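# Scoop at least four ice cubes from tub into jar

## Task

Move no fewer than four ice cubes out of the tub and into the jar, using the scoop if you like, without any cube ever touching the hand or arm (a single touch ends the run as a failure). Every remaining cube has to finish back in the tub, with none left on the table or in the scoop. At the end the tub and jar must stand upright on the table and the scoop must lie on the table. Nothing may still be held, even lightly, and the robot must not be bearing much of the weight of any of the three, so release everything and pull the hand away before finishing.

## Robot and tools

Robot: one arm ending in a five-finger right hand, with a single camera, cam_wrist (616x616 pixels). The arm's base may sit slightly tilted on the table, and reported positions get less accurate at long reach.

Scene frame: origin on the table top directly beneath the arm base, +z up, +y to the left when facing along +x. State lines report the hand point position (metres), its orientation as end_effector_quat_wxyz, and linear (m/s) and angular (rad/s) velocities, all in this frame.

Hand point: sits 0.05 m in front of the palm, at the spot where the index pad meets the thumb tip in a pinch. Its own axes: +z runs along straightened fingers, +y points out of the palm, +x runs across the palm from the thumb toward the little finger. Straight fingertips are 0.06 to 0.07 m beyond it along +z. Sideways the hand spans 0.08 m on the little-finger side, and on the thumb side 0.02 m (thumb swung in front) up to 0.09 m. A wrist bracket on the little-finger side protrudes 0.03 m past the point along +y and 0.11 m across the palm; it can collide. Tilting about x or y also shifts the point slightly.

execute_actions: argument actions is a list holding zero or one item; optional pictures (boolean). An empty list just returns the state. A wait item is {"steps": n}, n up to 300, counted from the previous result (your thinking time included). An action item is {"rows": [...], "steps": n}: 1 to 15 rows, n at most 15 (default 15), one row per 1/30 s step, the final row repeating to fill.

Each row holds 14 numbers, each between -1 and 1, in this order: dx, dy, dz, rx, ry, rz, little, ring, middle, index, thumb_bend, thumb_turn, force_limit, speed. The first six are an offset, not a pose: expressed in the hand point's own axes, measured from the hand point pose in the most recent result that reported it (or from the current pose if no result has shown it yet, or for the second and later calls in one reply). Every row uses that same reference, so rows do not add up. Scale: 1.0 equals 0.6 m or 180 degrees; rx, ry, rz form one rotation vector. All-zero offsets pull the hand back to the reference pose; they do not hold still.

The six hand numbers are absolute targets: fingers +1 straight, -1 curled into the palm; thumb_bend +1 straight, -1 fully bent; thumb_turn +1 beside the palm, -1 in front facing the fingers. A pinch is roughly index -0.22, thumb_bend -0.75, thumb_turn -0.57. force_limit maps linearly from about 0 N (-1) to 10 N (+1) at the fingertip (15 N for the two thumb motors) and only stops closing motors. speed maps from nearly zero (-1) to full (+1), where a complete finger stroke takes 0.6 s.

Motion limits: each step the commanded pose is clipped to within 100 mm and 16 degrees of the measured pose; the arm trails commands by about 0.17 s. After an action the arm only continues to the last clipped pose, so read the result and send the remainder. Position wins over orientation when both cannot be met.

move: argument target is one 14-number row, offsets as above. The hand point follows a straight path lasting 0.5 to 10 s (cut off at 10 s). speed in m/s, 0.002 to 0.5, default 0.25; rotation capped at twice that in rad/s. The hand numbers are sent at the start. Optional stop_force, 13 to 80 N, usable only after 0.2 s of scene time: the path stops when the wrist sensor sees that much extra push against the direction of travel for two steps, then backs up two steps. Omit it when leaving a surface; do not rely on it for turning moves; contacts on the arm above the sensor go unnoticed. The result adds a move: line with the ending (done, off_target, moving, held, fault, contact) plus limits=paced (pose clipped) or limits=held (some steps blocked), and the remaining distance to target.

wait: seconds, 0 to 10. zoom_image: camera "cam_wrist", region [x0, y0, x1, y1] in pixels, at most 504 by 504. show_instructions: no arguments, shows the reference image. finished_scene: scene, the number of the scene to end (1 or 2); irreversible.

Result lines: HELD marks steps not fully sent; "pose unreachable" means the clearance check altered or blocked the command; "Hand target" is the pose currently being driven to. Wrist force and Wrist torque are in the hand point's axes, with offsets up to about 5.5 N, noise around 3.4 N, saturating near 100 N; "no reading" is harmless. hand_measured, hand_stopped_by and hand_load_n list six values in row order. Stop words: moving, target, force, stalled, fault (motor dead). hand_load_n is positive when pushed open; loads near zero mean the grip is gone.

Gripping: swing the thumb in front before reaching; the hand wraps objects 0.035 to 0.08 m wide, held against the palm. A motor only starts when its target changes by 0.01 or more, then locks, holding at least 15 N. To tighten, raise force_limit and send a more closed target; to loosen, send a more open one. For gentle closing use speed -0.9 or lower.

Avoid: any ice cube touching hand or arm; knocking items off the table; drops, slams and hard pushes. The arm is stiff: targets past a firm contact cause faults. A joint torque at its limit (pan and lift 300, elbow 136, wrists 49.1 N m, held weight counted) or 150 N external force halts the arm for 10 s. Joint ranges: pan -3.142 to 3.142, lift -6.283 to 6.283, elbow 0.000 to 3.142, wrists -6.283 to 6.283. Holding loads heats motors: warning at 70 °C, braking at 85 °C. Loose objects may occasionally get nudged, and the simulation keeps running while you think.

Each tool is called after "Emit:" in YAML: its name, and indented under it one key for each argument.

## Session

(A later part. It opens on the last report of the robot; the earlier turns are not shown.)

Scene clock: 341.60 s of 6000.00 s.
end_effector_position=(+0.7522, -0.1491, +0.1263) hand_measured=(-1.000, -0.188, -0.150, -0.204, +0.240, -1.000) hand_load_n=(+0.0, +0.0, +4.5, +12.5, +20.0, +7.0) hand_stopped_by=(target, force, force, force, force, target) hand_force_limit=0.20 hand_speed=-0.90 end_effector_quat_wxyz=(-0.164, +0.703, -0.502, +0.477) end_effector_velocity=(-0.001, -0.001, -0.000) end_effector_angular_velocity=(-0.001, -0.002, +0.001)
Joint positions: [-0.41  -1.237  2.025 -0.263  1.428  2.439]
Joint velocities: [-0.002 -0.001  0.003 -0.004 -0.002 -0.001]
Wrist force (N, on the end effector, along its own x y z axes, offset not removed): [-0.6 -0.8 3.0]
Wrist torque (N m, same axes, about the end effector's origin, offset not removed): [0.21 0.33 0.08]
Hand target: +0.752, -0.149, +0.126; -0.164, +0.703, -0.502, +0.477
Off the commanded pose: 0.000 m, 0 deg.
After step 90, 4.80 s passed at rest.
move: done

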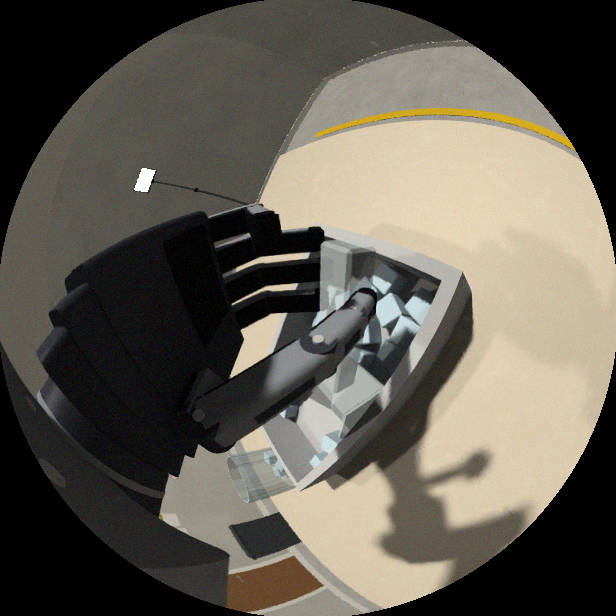

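Emit:
move:
  target: [-0.005,0.0044,0.0091,0,0,0,-1,-0.6,-0.7,-0.6,-0.1,-1,0.2,-0.9]
  speed: 0.015

Scene clock: 346.03 s of 6000.00 s.
end_effector_position=(+0.7551, -0.1490, +0.1205) hand_measured=(-1.000, -0.188, -0.150, -0.204, +0.240, -1.000) hand_load_n=(+0.0, +0.5, +5.0, +10.0, +20.5, +5.0) hand_stopped_by=(target, force, force, force, force, target) hand_force_limit=0.20 hand_speed=-0.90 end_effector_quat_wxyz=(-0.164, +0.703, -0.502, +0.477) end_effector_velocity=(+0.002, -0.001, -0.001) end_effector_angular_velocity=(-0.002, -0.002, +0.001)
Joint positions: [-0.408 -1.226  2.023 -0.272  1.43   2.44 ]
Joint velocities: [ 0.001  0.005 -0.003 -0.004  0.001 -0.001]
Wrist force (N, on the end effector, along its own x y z axes, offset not removed): [-2.0 -0.7 0.6]
Wrist torque (N m, same axes, about the end effector's origin, offset not removed): [0.28 0.52 -0.09]
Hand target: +0.755, -0.149, +0.120; -0.164, +0.703, -0.502, +0.477
Off the commanded pose: 0.000 m, 0 deg.
After step 90, 0.73 s passed at rest.
move: done

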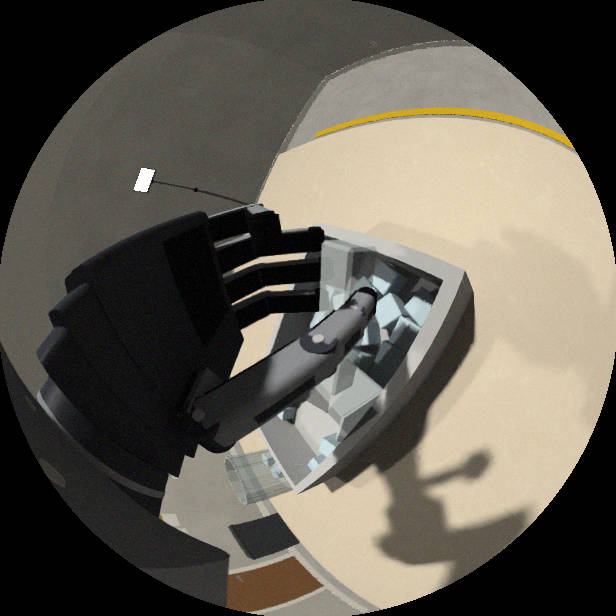

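Forward .02, down .004.

Emit:
move:
  target: [-0.032,-0.010,-0.005,0,0,0,-1,-0.6,-0.7,-0.6,-0.1,-1,0.2,-0.9]
  speed: 0.02

Emit:
zoom_image:
  camera: "cam_wrist"
  region: [230,370,400,520]

Scene clock: 352.40 s of 6000.00 s.
end_effector_position=(+0.7551, -0.1293, +0.1166) hand_measured=(-1.000, -0.188, -0.150, -0.204, +0.240, -1.000) hand_load_n=(+0.0, +0.0, +5.0, +10.5, +21.0, +5.0) hand_stopped_by=(target, force, force, force, force, target) hand_force_limit=0.20 hand_speed=-0.90 end_effector_quat_wxyz=(-0.164, +0.702, -0.502, +0.477) end_effector_velocity=(+0.001, +0.001, +0.001) end_effector_angular_velocity=(-0.001, -0.002, -0.000)
Joint positions: [-0.375 -1.224  2.03  -0.283  1.459  2.456]
Joint velocities: [ 0.003 -0.    -0.002 -0.     0.003  0.002]
Wrist force (N, on the end effector, along its own x y z axes, offset not removed): [-1.2 0.2 1.8]
Wrist torque (N m, same axes, about the end effector's origin, offset not removed): [0.39 0.38 0.09]
Hand target: +0.755, -0.129, +0.117; -0.164, +0.702, -0.502, +0.477
Off the commanded pose: 0.000 m, 0 deg.
After step 90, 2.07 s passed at rest.
move: done

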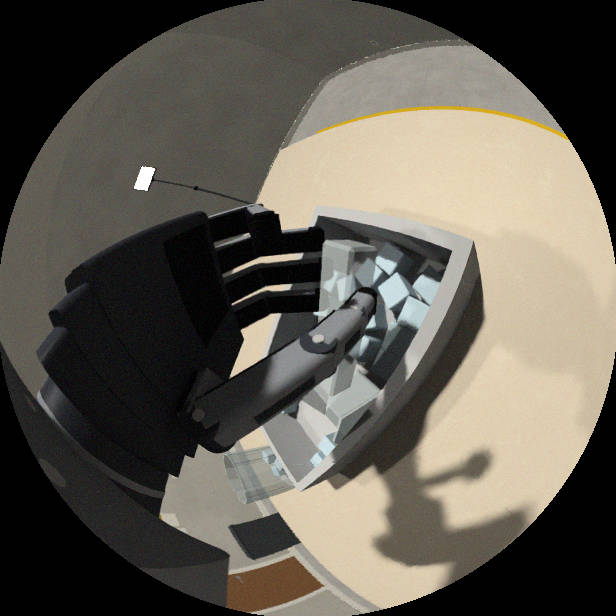

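Region (230, 370, 400, 520) of cam_wrist's 616x616 image, scaled by 2.965, with more detail than that image has; it fills the top 445 rows of this view, and the rest is white.

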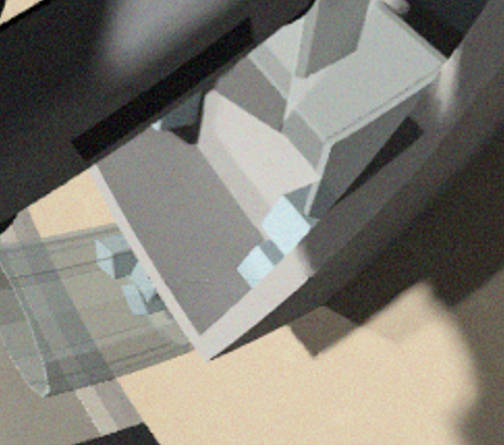

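Emit:
move:
  target: [-0.031,-0.011,-0.006,0,0,0,-1,-0.6,-0.7,-0.6,-0.1,-1,0.2,-0.9]
  speed: 0.02

Emit:
zoom_image:
  camera: "cam_wrist"
  region: [230,370,400,520]

Scene clock: 358.10 s of 6000.00 s.
end_effector_position=(+0.7549, -0.1096, +0.1136) hand_measured=(-1.000, -0.188, -0.150, -0.204, +0.240, -1.000) hand_load_n=(+0.0, +0.0, +5.0, +10.5, +20.5, +5.0) hand_stopped_by=(target, force, force, force, force, target) hand_force_limit=0.20 hand_speed=-0.90 end_effector_quat_wxyz=(-0.164, +0.702, -0.502, +0.477) end_effector_velocity=(-0.000, +0.002, -0.001) end_effector_angular_velocity=(+0.001, +0.001, -0.000)
Joint positions: [-0.342 -1.224  2.036 -0.292  1.487  2.473]
Joint velocities: [ 0.003  0.001 -0.     0.     0.003  0.002]
Wrist force (N, on the end effector, along its own x y z axes, offset not removed): [0.4 0.4 0.6]
Wrist torque (N m, same axes, about the end effector's origin, offset not removed): [0.41 0.19 0.15]
Hand target: +0.755, -0.109, +0.114; -0.164, +0.702, -0.502, +0.477
Off the commanded pose: 0.000 m, 0 deg.
After step 90, 1.40 s passed at rest.
move: done

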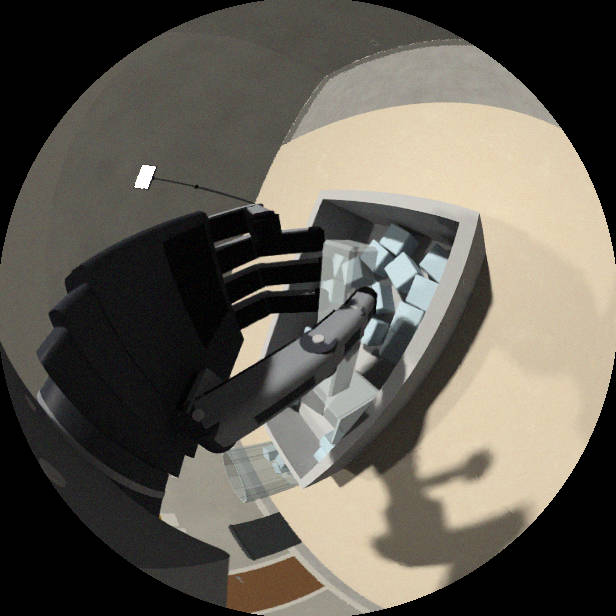

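Region (230, 370, 400, 520) of cam_wrist's 616x616 image, scaled by 2.965, with more detail than that image has; it fills the top 445 rows of this view, and the rest is white.

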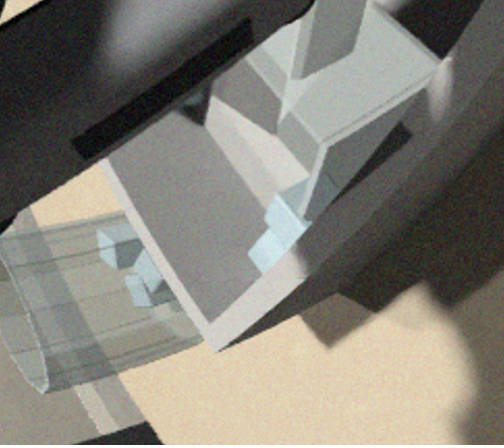

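Cube appears entering.

Emit:
move:
  target: [-0.0216,-0.011,-0.0062,0,0,0,-1,-0.6,-0.7,-0.6,-0.1,-1,0.2,-0.9]
  speed: 0.02

Emit:
zoom_image:
  camera: "cam_wrist"
  region: [230,370,400,520]

Scene clock: 364.33 s of 6000.00 s.
end_effector_position=(+0.7549, -0.0948, +0.1136) hand_measured=(-1.000, -0.188, -0.150, -0.204, +0.240, -1.000) hand_load_n=(+0.0, +0.0, +5.0, +10.5, +20.5, +4.5) hand_stopped_by=(target, force, force, force, force, target) hand_force_limit=0.20 hand_speed=-0.90 end_effector_quat_wxyz=(-0.164, +0.702, -0.502, +0.477) end_effector_velocity=(-0.000, +0.002, +0.000) end_effector_angular_velocity=(-0.000, -0.000, +0.000)
Joint positions: [-0.316 -1.225  2.038 -0.293  1.509  2.486]
Joint velocities: [ 0.003 -0.001  0.001 -0.     0.003  0.001]
Wrist force (N, on the end effector, along its own x y z axes, offset not removed): [0.6 -2.0 1.0]
Wrist torque (N m, same axes, about the end effector's origin, offset not removed): [0.07 0.13 0.05]
Hand target: +0.755, -0.095, +0.114; -0.164, +0.702, -0.502, +0.477
Off the commanded pose: 0.000 m, 0 deg.
After step 90, 2.20 s passed at rest.
move: done

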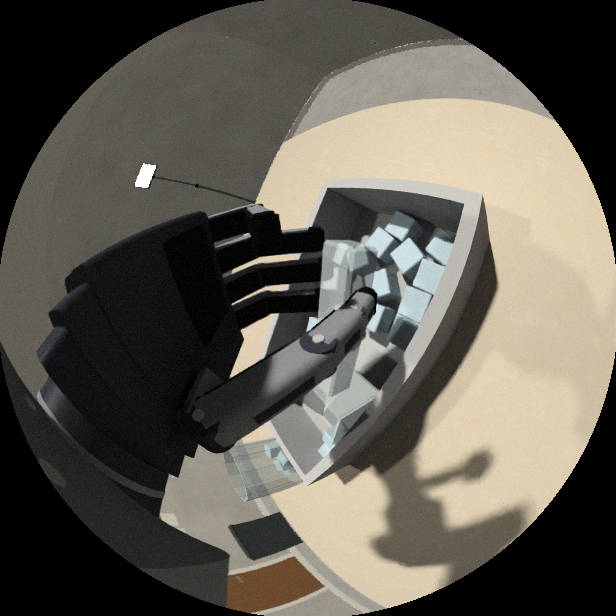

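Region (230, 370, 400, 520) of cam_wrist's 616x616 image, scaled by 2.965, with more detail than that image has; it fills the top 445 rows of this view, and the rest is white.

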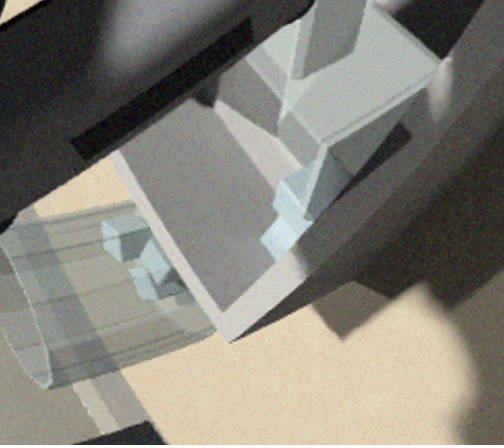

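Emit:
move:
  target: [-0.0216,-0.011,-0.0062,0,0,0,-1,-0.6,-0.7,-0.6,-0.1,-1,0.2,-0.9]
  speed: 0.02

Emit:
zoom_image:
  camera: "cam_wrist"
  region: [230,370,400,520]

Scene clock: 369.17 s of 6000.00 s.
end_effector_position=(+0.7549, -0.0799, +0.1136) hand_measured=(-1.000, -0.188, -0.150, -0.204, +0.240, -1.000) hand_load_n=(+0.0, +0.0, +5.0, +10.5, +20.5, +4.5) hand_stopped_by=(target, force, force, force, force, target) hand_force_limit=0.20 hand_speed=-0.90 end_effector_quat_wxyz=(-0.164, +0.702, -0.502, +0.477) end_effector_velocity=(-0.002, +0.002, -0.001) end_effector_angular_velocity=(+0.000, +0.002, -0.000)
Joint positions: [-0.291 -1.226  2.04  -0.295  1.532  2.499]
Joint velocities: [ 0.003 -0.     0.002  0.     0.003  0.001]
Wrist force (N, on the end effector, along its own x y z axes, offset not removed): [-0.3 -3.5 2.2]
Wrist torque (N m, same axes, about the end effector's origin, offset not removed): [-0.26 0.21 0.03]
Hand target: +0.755, -0.080, +0.114; -0.164, +0.702, -0.502, +0.477
Off the commanded pose: 0.000 m, 0 deg.
After step 90, 0.80 s passed at rest.
move: done

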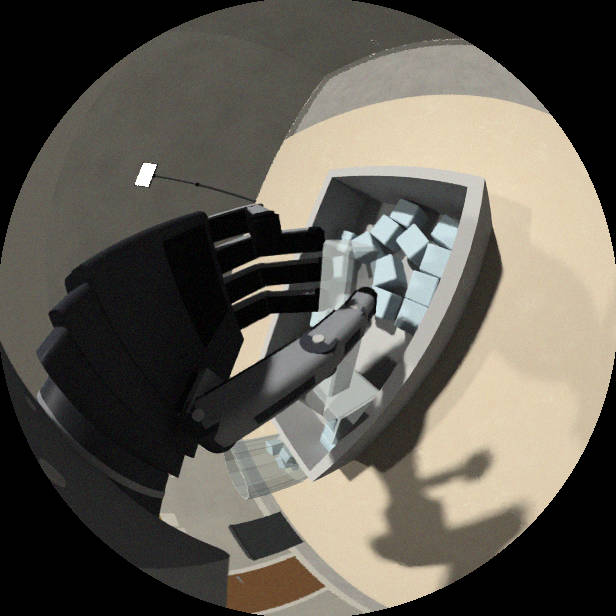

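Region (230, 370, 400, 520) of cam_wrist's 616x616 image, scaled by 2.965, with more detail than that image has; it fills the top 445 rows of this view, and the rest is white.

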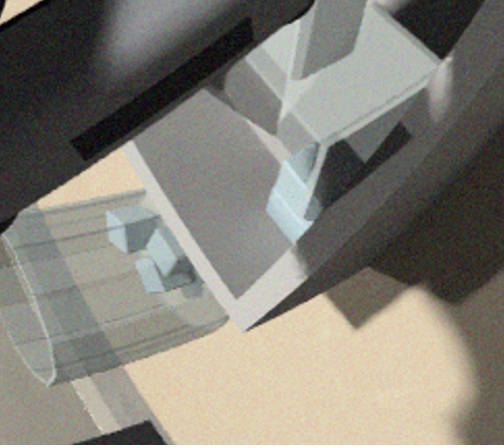

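Emit:
move:
  target: [0.017,0.027,0.029,0.005,-0.067,0.102,-1,-0.6,-0.7,-0.6,-0.1,-1,0.2,-0.9]
  speed: 0.05

Emit:
move:
  target: [0.022,-0.05,-0.027,0.0035,-0.046,0.07,-1,-0.6,-0.7,-0.6,-0.1,-1,0.2,-0.9]
  speed: 0.05

Emit:
move:
  target: [-0.017,-0.125,-0.055,0,0,0,-1,-0.6,-0.7,-0.6,-0.1,-1,0.2,-0.9]
  speed: 0.06

Emit:
zoom_image:
  camera: "cam_wrist"
  region: [280,330,480,500]

Scene clock: 383.33 s of 6000.00 s.
end_effector_position=(+0.7610, -0.1002, +0.0986) hand_measured=(-1.000, -0.188, -0.150, -0.204, +0.240, -1.000) hand_load_n=(+0.0, +1.5, +5.5, +10.5, +20.5, +2.0) hand_stopped_by=(target, force, force, force, force, target) hand_force_limit=0.20 hand_speed=-0.90 end_effector_quat_wxyz=(-0.294, +0.658, -0.584, +0.373) end_effector_velocity=(+0.000, -0.002, +0.000) end_effector_angular_velocity=(+0.011, -0.002, +0.000)
Joint positions: [-0.446 -1.176  1.99  -0.182  1.213  2.713]
Joint velocities: [-0.006  0.002 -0.002  0.002 -0.011  0.005]
Wrist force (N, on the end effector, along its own x y z axes, offset not removed): [-2.2 1.2 0.6]
Wrist torque (N m, same axes, about the end effector's origin, offset not removed): [0.17 0.23 -0.37]
Hand target: +0.761, -0.100, +0.099; -0.295, +0.658, -0.584, +0.372
Off the commanded pose: 0.000 m, 0 deg.
After step 90, 7.07 s passed at rest.
move: done

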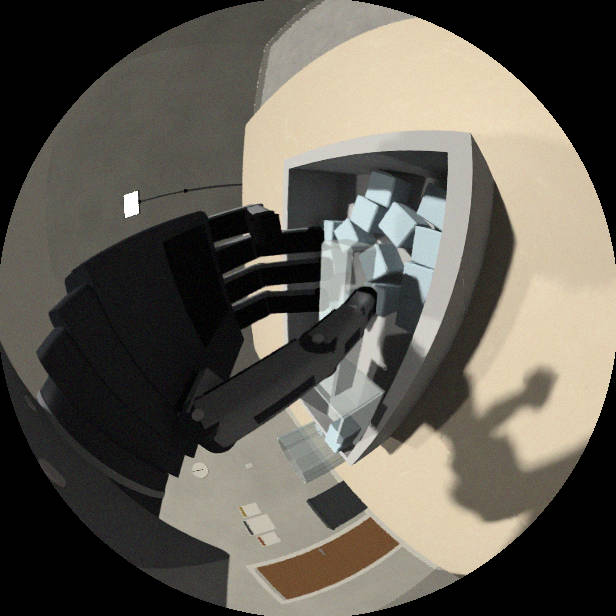

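Scene clock: 386.23 s of 6000.00 s.
end_effector_position=(+0.7644, -0.1081, +0.1339) hand_measured=(-1.000, -0.188, -0.150, -0.204, +0.240, -1.000) hand_load_n=(+0.0, +1.5, +5.5, +10.0, +20.5, +2.0) hand_stopped_by=(target, force, force, force, force, target) hand_force_limit=0.20 hand_speed=-0.90 end_effector_quat_wxyz=(-0.378, +0.614, -0.628, +0.293) end_effector_velocity=(+0.001, -0.001, +0.002) end_effector_angular_velocity=(+0.012, -0.002, +0.001)
Joint positions: [-0.533 -1.171  1.93  -0.056  1.007  2.852]
Joint velocities: [-0.004  0.001 -0.004  0.004 -0.01   0.007]
Wrist force (N, on the end effector, along its own x y z axes, offset not removed): [-2.8 0.9 0.8]
Wrist torque (N m, same axes, about the end effector's origin, offset not removed): [0.06 0.21 -0.31]
Hand target: +0.764, -0.108, +0.134; -0.378, +0.614, -0.628, +0.293
Off the commanded pose: 0.000 m, 0 deg.
move: done

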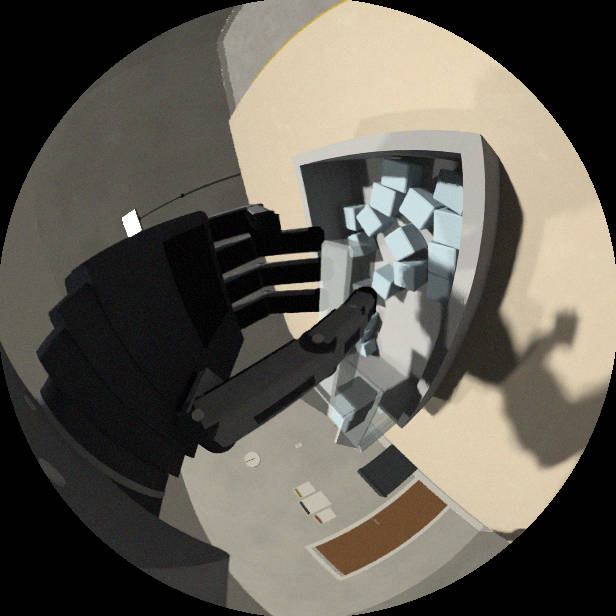

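Scene clock: 388.03 s of 6000.00 s.
end_effector_position=(+0.7776, -0.1066, +0.2152) hand_measured=(-1.000, -0.188, -0.150, -0.204, +0.240, -1.000) hand_load_n=(+0.0, +1.5, +5.5, +10.0, +20.5, +2.0) hand_stopped_by=(target, force, force, force, force, target) hand_force_limit=0.20 hand_speed=-0.90 end_effector_quat_wxyz=(-0.378, +0.614, -0.628, +0.293) end_effector_velocity=(+0.001, -0.001, +0.003) end_effector_angular_velocity=(-0.000, -0.000, -0.001)
Joint positions: [-0.518 -1.243  1.853  0.087  1.018  2.863]
Joint velocities: [-0.    -0.002 -0.003  0.005  0.001  0.   ]
Wrist force (N, on the end effector, along its own x y z axes, offset not removed): [-3.9 2.5 1.1]
Wrist torque (N m, same axes, about the end effector's origin, offset not removed): [0.35 0.41 -0.39]
Hand target: +0.778, -0.107, +0.215; -0.378, +0.614, -0.628, +0.293
Off the commanded pose: 0.000 m, 0 deg.
move: done

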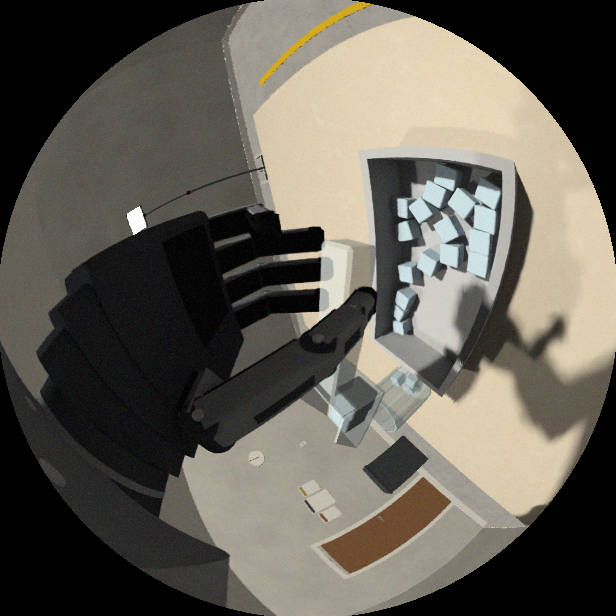

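Region (280, 330, 480, 500) of cam_wrist's 616x616 image, scaled by 2.520, with more detail than that image has; it fills the top 428 rows of this view, and the rest is white.

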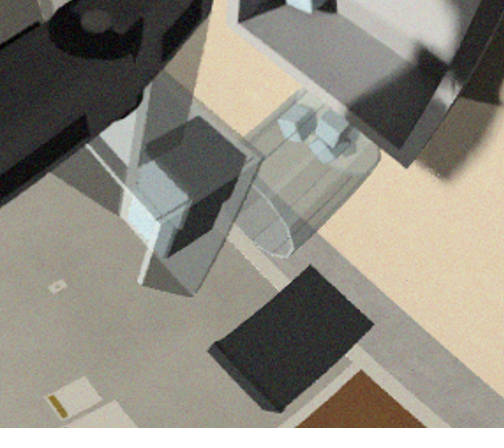

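Emit:
move:
  target: [-0.175,0.002,0.043,-0.003,0.0367,-0.0556,-1,-0.6,-0.7,-0.6,-0.1,-1,0.2,-0.9]
  speed: 0.06

Emit:
move:
  target: [-0.04,-0.04,-0.025,-0.0035,0.043,-0.065,-1,-0.6,-0.7,-0.6,-0.1,-1,0.2,-0.9]
  speed: 0.04

Emit:
wait:
  seconds: 1

Emit:
zoom_image:
  camera: "cam_wrist"
  region: [280,330,480,500]

Scene clock: 403.17 s of 6000.00 s.
end_effector_position=(+0.7941, +0.0001, +0.2125) hand_measured=(-1.000, -0.188, -0.150, -0.204, +0.240, -1.000) hand_load_n=(+0.0, +1.5, +5.5, +10.0, +20.5, +2.0) hand_stopped_by=(target, force, force, force, force, target) hand_force_limit=0.20 hand_speed=-0.90 end_effector_quat_wxyz=(-0.311, +0.650, -0.594, +0.357) end_effector_velocity=(+0.001, +0.002, -0.000) end_effector_angular_velocity=(-0.004, +0.000, -0.001)
Joint positions: [-0.278 -1.275  1.873  0.012  1.323  2.858]
Joint velocities: [ 0.005  0.001 -0.001 -0.001  0.007 -0.   ]
Wrist force (N, on the end effector, along its own x y z axes, offset not removed): [-2.7 0.1 1.3]
Wrist torque (N m, same axes, about the end effector's origin, offset not removed): [0.02 0.20 -0.35]
Hand target: +0.794, +0.000, +0.212; -0.311, +0.650, -0.594, +0.357
Off the commanded pose: 0.000 m, 0 deg.
After step 90, 9.93 s passed at rest.
move: done

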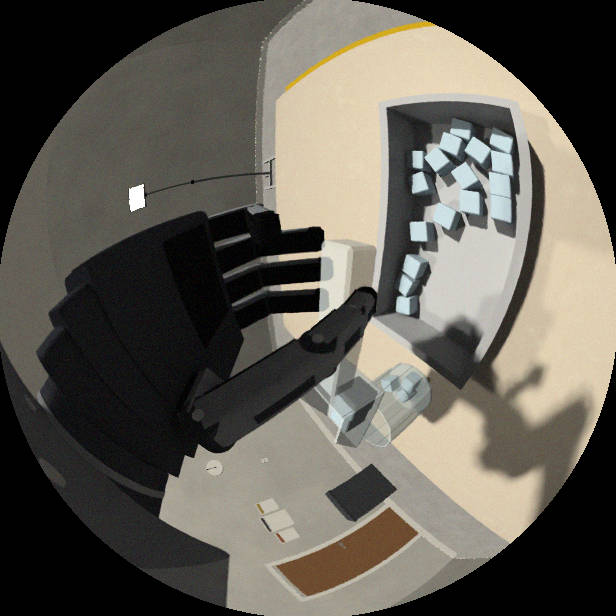

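Scene clock: 406.47 s of 6000.00 s.
end_effector_position=(+0.7938, +0.0266, +0.2383) hand_measured=(-1.000, -0.188, -0.150, -0.204, +0.240, -1.000) hand_load_n=(+0.0, +2.0, +5.5, +10.0, +20.5, +2.0) hand_stopped_by=(target, force, force, force, force, target) hand_force_limit=0.20 hand_speed=-0.90 end_effector_quat_wxyz=(-0.230, +0.683, -0.546, +0.426) end_effector_velocity=(+0.001, +0.001, +0.002) end_effector_angular_velocity=(-0.015, -0.001, -0.001)
Joint positions: [-0.153 -1.304  1.854  0.015  1.556  2.729]
Joint velocities: [ 0.007 -0.    -0.002 -0.001  0.014 -0.008]
Wrist force (N, on the end effector, along its own x y z axes, offset not removed): [-3.9 2.7 -0.4]
Wrist torque (N m, same axes, about the end effector's origin, offset not removed): [0.51 0.37 -0.32]
Hand target: +0.794, +0.027, +0.238; -0.229, +0.684, -0.546, +0.427
Off the commanded pose: 0.000 m, 0 deg.
move: done

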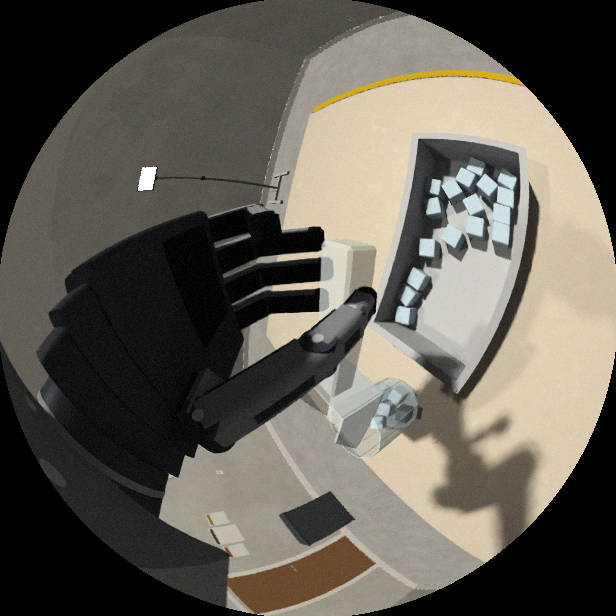

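Scene clock: 407.47 s of 6000.00 s.
end_effector_position=(+0.7938, +0.0267, +0.2384) hand_measured=(-1.000, -0.188, -0.150, -0.204, +0.240, -1.000) hand_load_n=(+0.0, +2.0, +5.5, +10.0, +20.5, +2.0) hand_stopped_by=(target, force, force, force, force, target) hand_force_limit=0.20 hand_speed=-0.90 end_effector_quat_wxyz=(-0.229, +0.684, -0.546, +0.427) end_effector_velocity=(-0.000, -0.001, -0.000) end_effector_angular_velocity=(-0.001, +0.000, -0.000)
Joint positions: [-0.152 -1.304  1.854  0.015  1.558  2.729]
Joint velocities: [-0.001  0.     0.    -0.     0.    -0.001]
Wrist force (N, on the end effector, along its own x y z axes, offset not removed): [-0.6 2.3 0.4]
Wrist torque (N m, same axes, about the end effector's origin, offset not removed): [0.42 -0.09 -0.13]
Hand target: +0.794, +0.027, +0.238; -0.229, +0.684, -0.546, +0.427
Off the commanded pose: 0.000 m, 0 deg.
Steps of this call (steps 1 to 30: nothing new was sent). Readings (end_effector_position | what the end effector reports):
1: (+0.7938, +0.0266, +0.2383) | hand_measured=(-1.000, -0.188, -0.150, -0.204, +0.240, -1.000) hand_load_n=(+0.0, +2.0, +5.5, +10.0, +20.5, +2.0) hand_stopped_by=(target, force, force, force, force, target) hand_force_limit=0.20 hand_speed=-0.90
2: (+0.7938, +0.0266, +0.2384) | hand_measured=(-1.000, -0.188, -0.150, -0.204, +0.240, -1.000) hand_load_n=(+0.0, +2.0, +5.5, +10.0, +20.5, +2.0) hand_stopped_by=(target, force, force, force, force, target) hand_force_limit=0.20 hand_speed=-0.90
4: (+0.7938, +0.0267, +0.2384) | hand_measured=(-1.000, -0.188, -0.150, -0.204, +0.240, -1.000) hand_load_n=(+0.0, +2.0, +5.5, +10.0, +20.5, +2.0) hand_stopped_by=(target, force, force, force, force, target) hand_force_limit=0.20 hand_speed=-0.90
8: (+0.7938, +0.0267, +0.2384) | hand_measured=(-1.000, -0.188, -0.150, -0.204, +0.240, -1.000) hand_load_n=(+0.0, +2.0, +5.5, +10.0, +20.5, +2.0) hand_stopped_by=(target, force, force, force, force, target) hand_force_limit=0.20 hand_speed=-0.90
30: the state above

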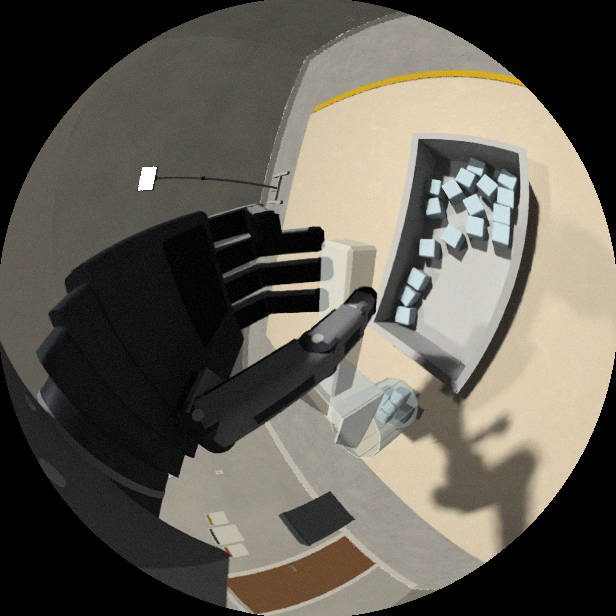

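Region (280, 330, 480, 500) of cam_wrist's 616x616 image, scaled by 2.520, with more detail than that image has; it fills the top 428 rows of this view, and the rest is white.

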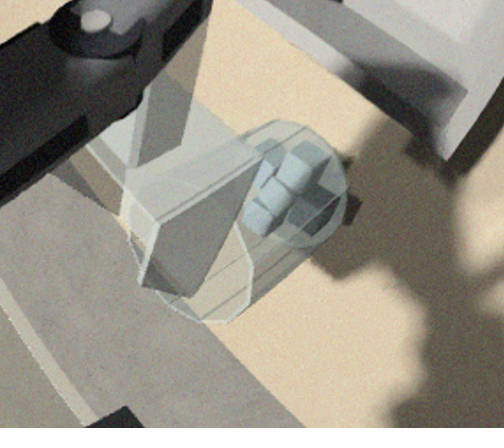

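Emit:
move:
  target: [0.095,0.237,-0.288,0.0035,-0.043,0.065,-1,-0.6,-0.7,-0.6,-0.1,-1,0.2,-0.9]
  speed: 0.12

Emit:
move:
  target: [-0.029,0.256,0.17,0,0,0,-1,-0.6,-0.7,-0.6,-0.1,-1,0.2,-0.9]
  speed: 0.1

Emit:
move:
  target: [-0.0013,0.011,0.0073,0,0,0,-1,-0.6,-0.7,-0.6,-0.1,-1,0.2,-0.9]
  speed: 0.015

Scene clock: 420.80 s of 6000.00 s.
end_effector_position=(+0.5739, -0.0434, +0.2381) hand_measured=(-1.000, -0.188, -0.150, -0.204, +0.240, -1.000) hand_load_n=(+0.0, +2.0, +5.5, +10.0, +20.5, +2.0) hand_stopped_by=(target, force, force, force, force, target) hand_force_limit=0.20 hand_speed=-0.90 end_effector_quat_wxyz=(-0.311, +0.651, -0.594, +0.357) end_effector_velocity=(-0.002, -0.001, +0.002) end_effector_angular_velocity=(+0.001, -0.001, +0.001)
Joint positions: [-0.576 -1.641  2.246  0.075  1.084  2.666]
Joint velocities: [-0.007 -0.004  0.001  0.006 -0.008 -0.005]
Wrist force (N, on the end effector, along its own x y z axes, offset not removed): [-3.0 -0.3 0.2]
Wrist torque (N m, same axes, about the end effector's origin, offset not removed): [-0.02 0.24 -0.33]
Hand target: +0.574, -0.044, +0.238; -0.311, +0.650, -0.594, +0.357
Off the commanded pose: 0.000 m, 0 deg.
After step 90, 7.90 s passed at rest.
move: done

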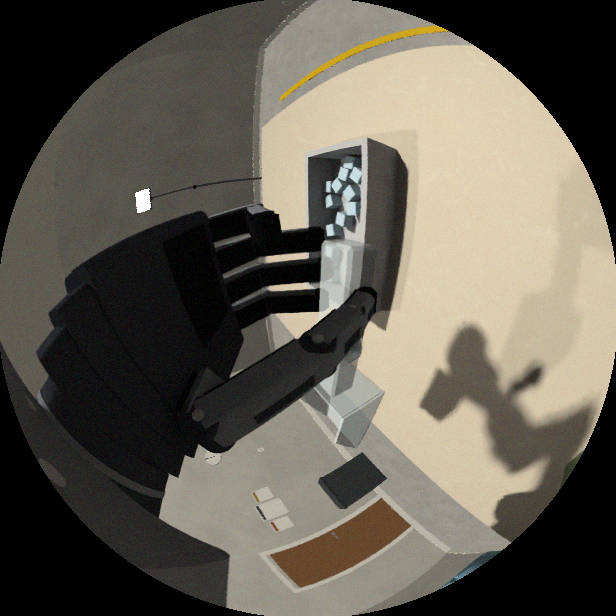

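Scene clock: 423.13 s of 6000.00 s.
end_effector_position=(+0.5739, -0.0437, +0.0530) hand_measured=(-1.000, -0.188, -0.150, -0.204, +0.240, -1.000) hand_load_n=(+0.0, +2.0, +5.5, +10.0, +20.5, +2.0) hand_stopped_by=(target, force, force, force, force, target) hand_force_limit=0.20 hand_speed=-0.90 end_effector_quat_wxyz=(-0.311, +0.651, -0.594, +0.357) end_effector_velocity=(+0.002, -0.001, -0.001) end_effector_angular_velocity=(-0.001, -0.004, -0.000)
Joint positions: [-0.578 -1.339  2.387 -0.367  1.083  2.664]
Joint velocities: [ 0.001  0.003 -0.001 -0.007  0.     0.002]
Wrist force (N, on the end effector, along its own x y z axes, offset not removed): [-4.2 0.1 1.7]
Wrist torque (N m, same axes, about the end effector's origin, offset not removed): [-0.08 0.37 -0.37]
Hand target: +0.574, -0.044, +0.053; -0.311, +0.651, -0.594, +0.357
Off the commanded pose: 0.000 m, 0 deg.
move: done

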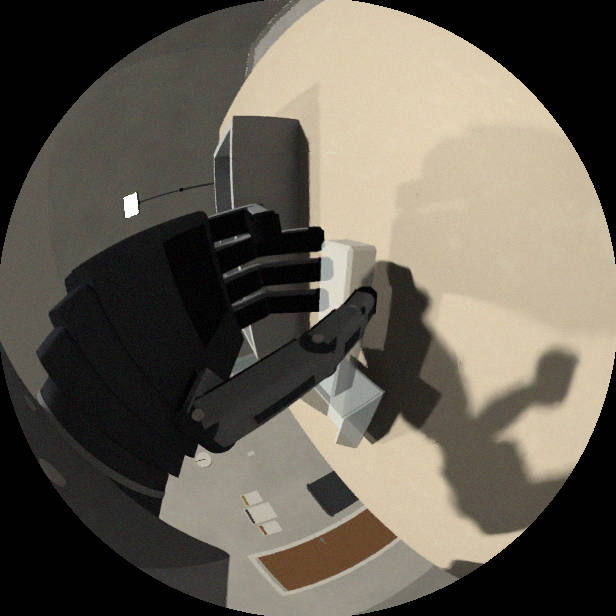

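Scene clock: 423.93 s of 6000.00 s.
end_effector_position=(+0.5739, -0.0437, +0.0452) hand_measured=(-1.000, -0.188, -0.150, -0.204, +0.240, -1.000) hand_load_n=(+0.0, +2.0, +5.5, +10.0, +20.5, +2.0) hand_stopped_by=(target, force, force, force, force, target) hand_force_limit=0.20 hand_speed=-0.90 end_effector_quat_wxyz=(-0.311, +0.651, -0.594, +0.357) end_effector_velocity=(+0.000, -0.000, -0.002) end_effector_angular_velocity=(-0.000, -0.000, -0.000)
Joint positions: [-0.578 -1.323  2.39  -0.387  1.083  2.664]
Joint velocities: [-0.     0.004  0.    -0.005  0.     0.   ]
Wrist force (N, on the end effector, along its own x y z axes, offset not removed): [-0.8 2.0 2.7]
Wrist torque (N m, same axes, about the end effector's origin, offset not removed): [0.23 -0.11 -0.23]
Hand target: +0.574, -0.044, +0.045; -0.311, +0.651, -0.594, +0.357
Off the commanded pose: 0.000 m, 0 deg.
move: done

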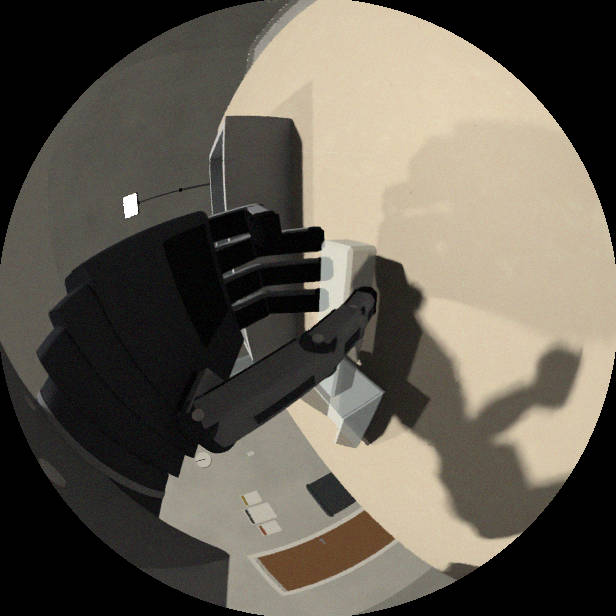

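Emit:
move:
  target: [-0.0008,0.007,0.0046,0,0,0,-1,-0.6,-0.7,-0.6,-0.1,-1,0.2,-0.9]
  speed: 0.01

Emit:
move:
  target: [0,0,0,0,0,0,-1,0.3,0.3,0.3,0.7,-1,0.4,-0.6]

Emit:
move:
  target: [0.016,-0.13,-0.105,0,0,0,-1,0.3,0.3,0.3,0.7,-1,0.4,-0.6]
  speed: 0.08

Scene clock: 431.57 s of 6000.00 s.
end_effector_position=(+0.5738, -0.0437, +0.0404) hand_measured=(-1.000, -0.188, -0.150, -0.204, +0.240, -1.000) hand_load_n=(+0.0, +2.0, +5.5, +10.0, +20.5, +2.0) hand_stopped_by=(target, force, force, force, force, target) hand_force_limit=0.20 hand_speed=-0.90 end_effector_quat_wxyz=(-0.311, +0.651, -0.594, +0.357) end_effector_velocity=(-0.000, +0.000, -0.002) end_effector_angular_velocity=(+0.001, +0.000, -0.001)
Joint positions: [-0.578 -1.313  2.392 -0.399  1.082  2.664]
Joint velocities: [-0.     0.004  0.001 -0.005  0.     0.001]
Wrist force (N, on the end effector, along its own x y z axes, offset not removed): [-3.1 0.9 -0.4]
Wrist torque (N m, same axes, about the end effector's origin, offset not removed): [0.29 0.28 -0.30]
Hand target: +0.574, -0.044, +0.040; -0.311, +0.651, -0.594, +0.357
Off the commanded pose: 0.000 m, 0 deg.
After step 90, 3.93 s passed at rest.
move: done

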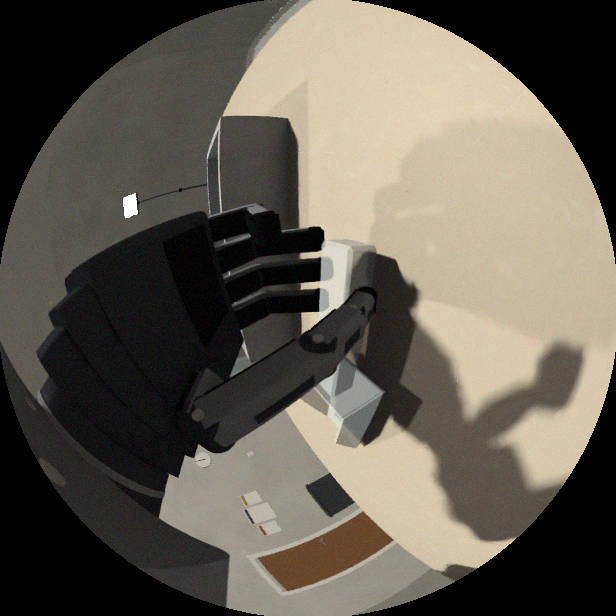

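Scene clock: 432.97 s of 6000.00 s.
end_effector_position=(+0.5738, -0.0437, +0.0404) hand_measured=(-1.000, +0.300, +0.300, +0.300, +0.700, -1.000) hand_load_n=(+0.0, +0.0, +0.0, +0.0, +0.0, +0.0) hand_stopped_by=(target, target, target, target, target, target) hand_force_limit=0.40 hand_speed=-0.60 end_effector_quat_wxyz=(-0.311, +0.651, -0.594, +0.357) end_effector_velocity=(+0.001, -0.000, +0.001) end_effector_angular_velocity=(-0.002, -0.002, +0.001)
Joint positions: [-0.578 -1.313  2.392 -0.399  1.082  2.664]
Joint velocities: [ 0.    -0.001 -0.001 -0.001 -0.    -0.   ]
Wrist force (N, on the end effector, along its own x y z axes, offset not removed): [-2.7 0.8 -0.5]
Wrist torque (N m, same axes, about the end effector's origin, offset not removed): [0.30 0.21 -0.26]
Hand target: +0.574, -0.044, +0.040; -0.311, +0.651, -0.594, +0.357
Off the commanded pose: 0.000 m, 0 deg.
move: done

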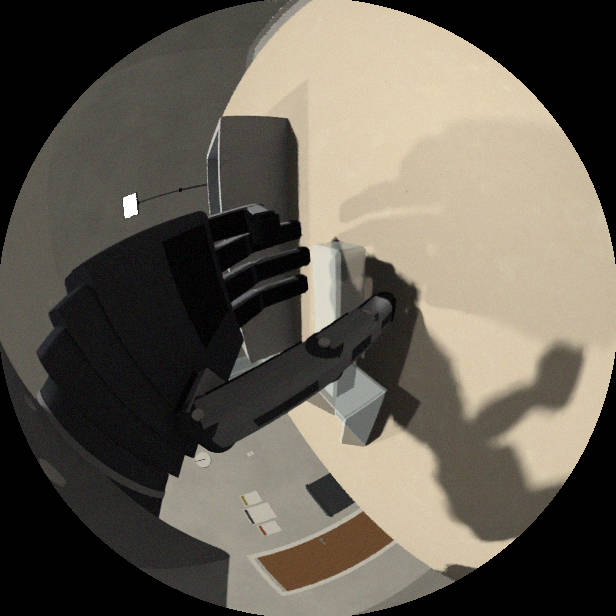

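Scene clock: 434.67 s of 6000.00 s.
end_effector_position=(+0.5646, -0.0441, +0.1405) hand_measured=(-1.000, +0.300, +0.300, +0.300, +0.700, -1.000) hand_load_n=(+0.0, +0.0, +0.0, +0.0, +0.0, +0.0) hand_stopped_by=(target, target, target, target, target, target) hand_force_limit=0.40 hand_speed=-0.60 end_effector_quat_wxyz=(-0.311, +0.651, -0.594, +0.357) end_effector_velocity=(-0.000, -0.000, +0.002) end_effector_angular_velocity=(-0.001, +0.000, +0.001)
Joint positions: [-0.594 -1.517  2.351 -0.149  1.07   2.653]
Joint velocities: [-0.001 -0.004 -0.002  0.006 -0.001 -0.002]
Wrist force (N, on the end effector, along its own x y z axes, offset not removed): [-2.2 0.0 0.9]
Wrist torque (N m, same axes, about the end effector's origin, offset not removed): [0.09 0.07 -0.24]
Hand target: +0.565, -0.044, +0.141; -0.311, +0.651, -0.594, +0.357
Off the commanded pose: 0.000 m, 0 deg.
move: done

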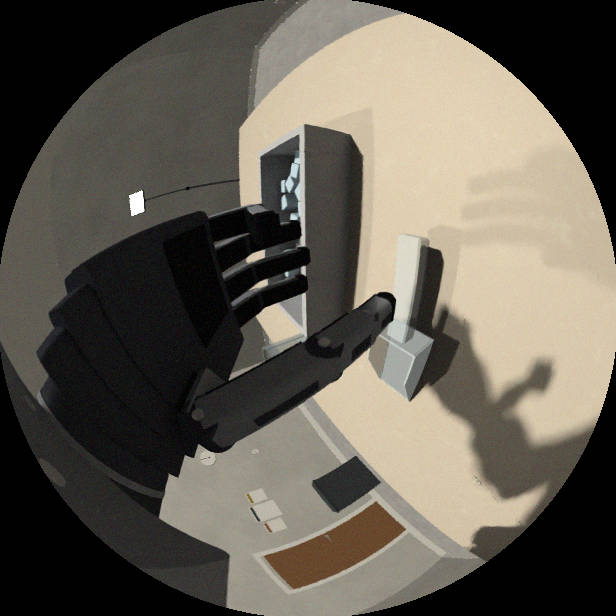

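Emit:
finished_scene:
  scene: 2

The scene is finished: the task was done.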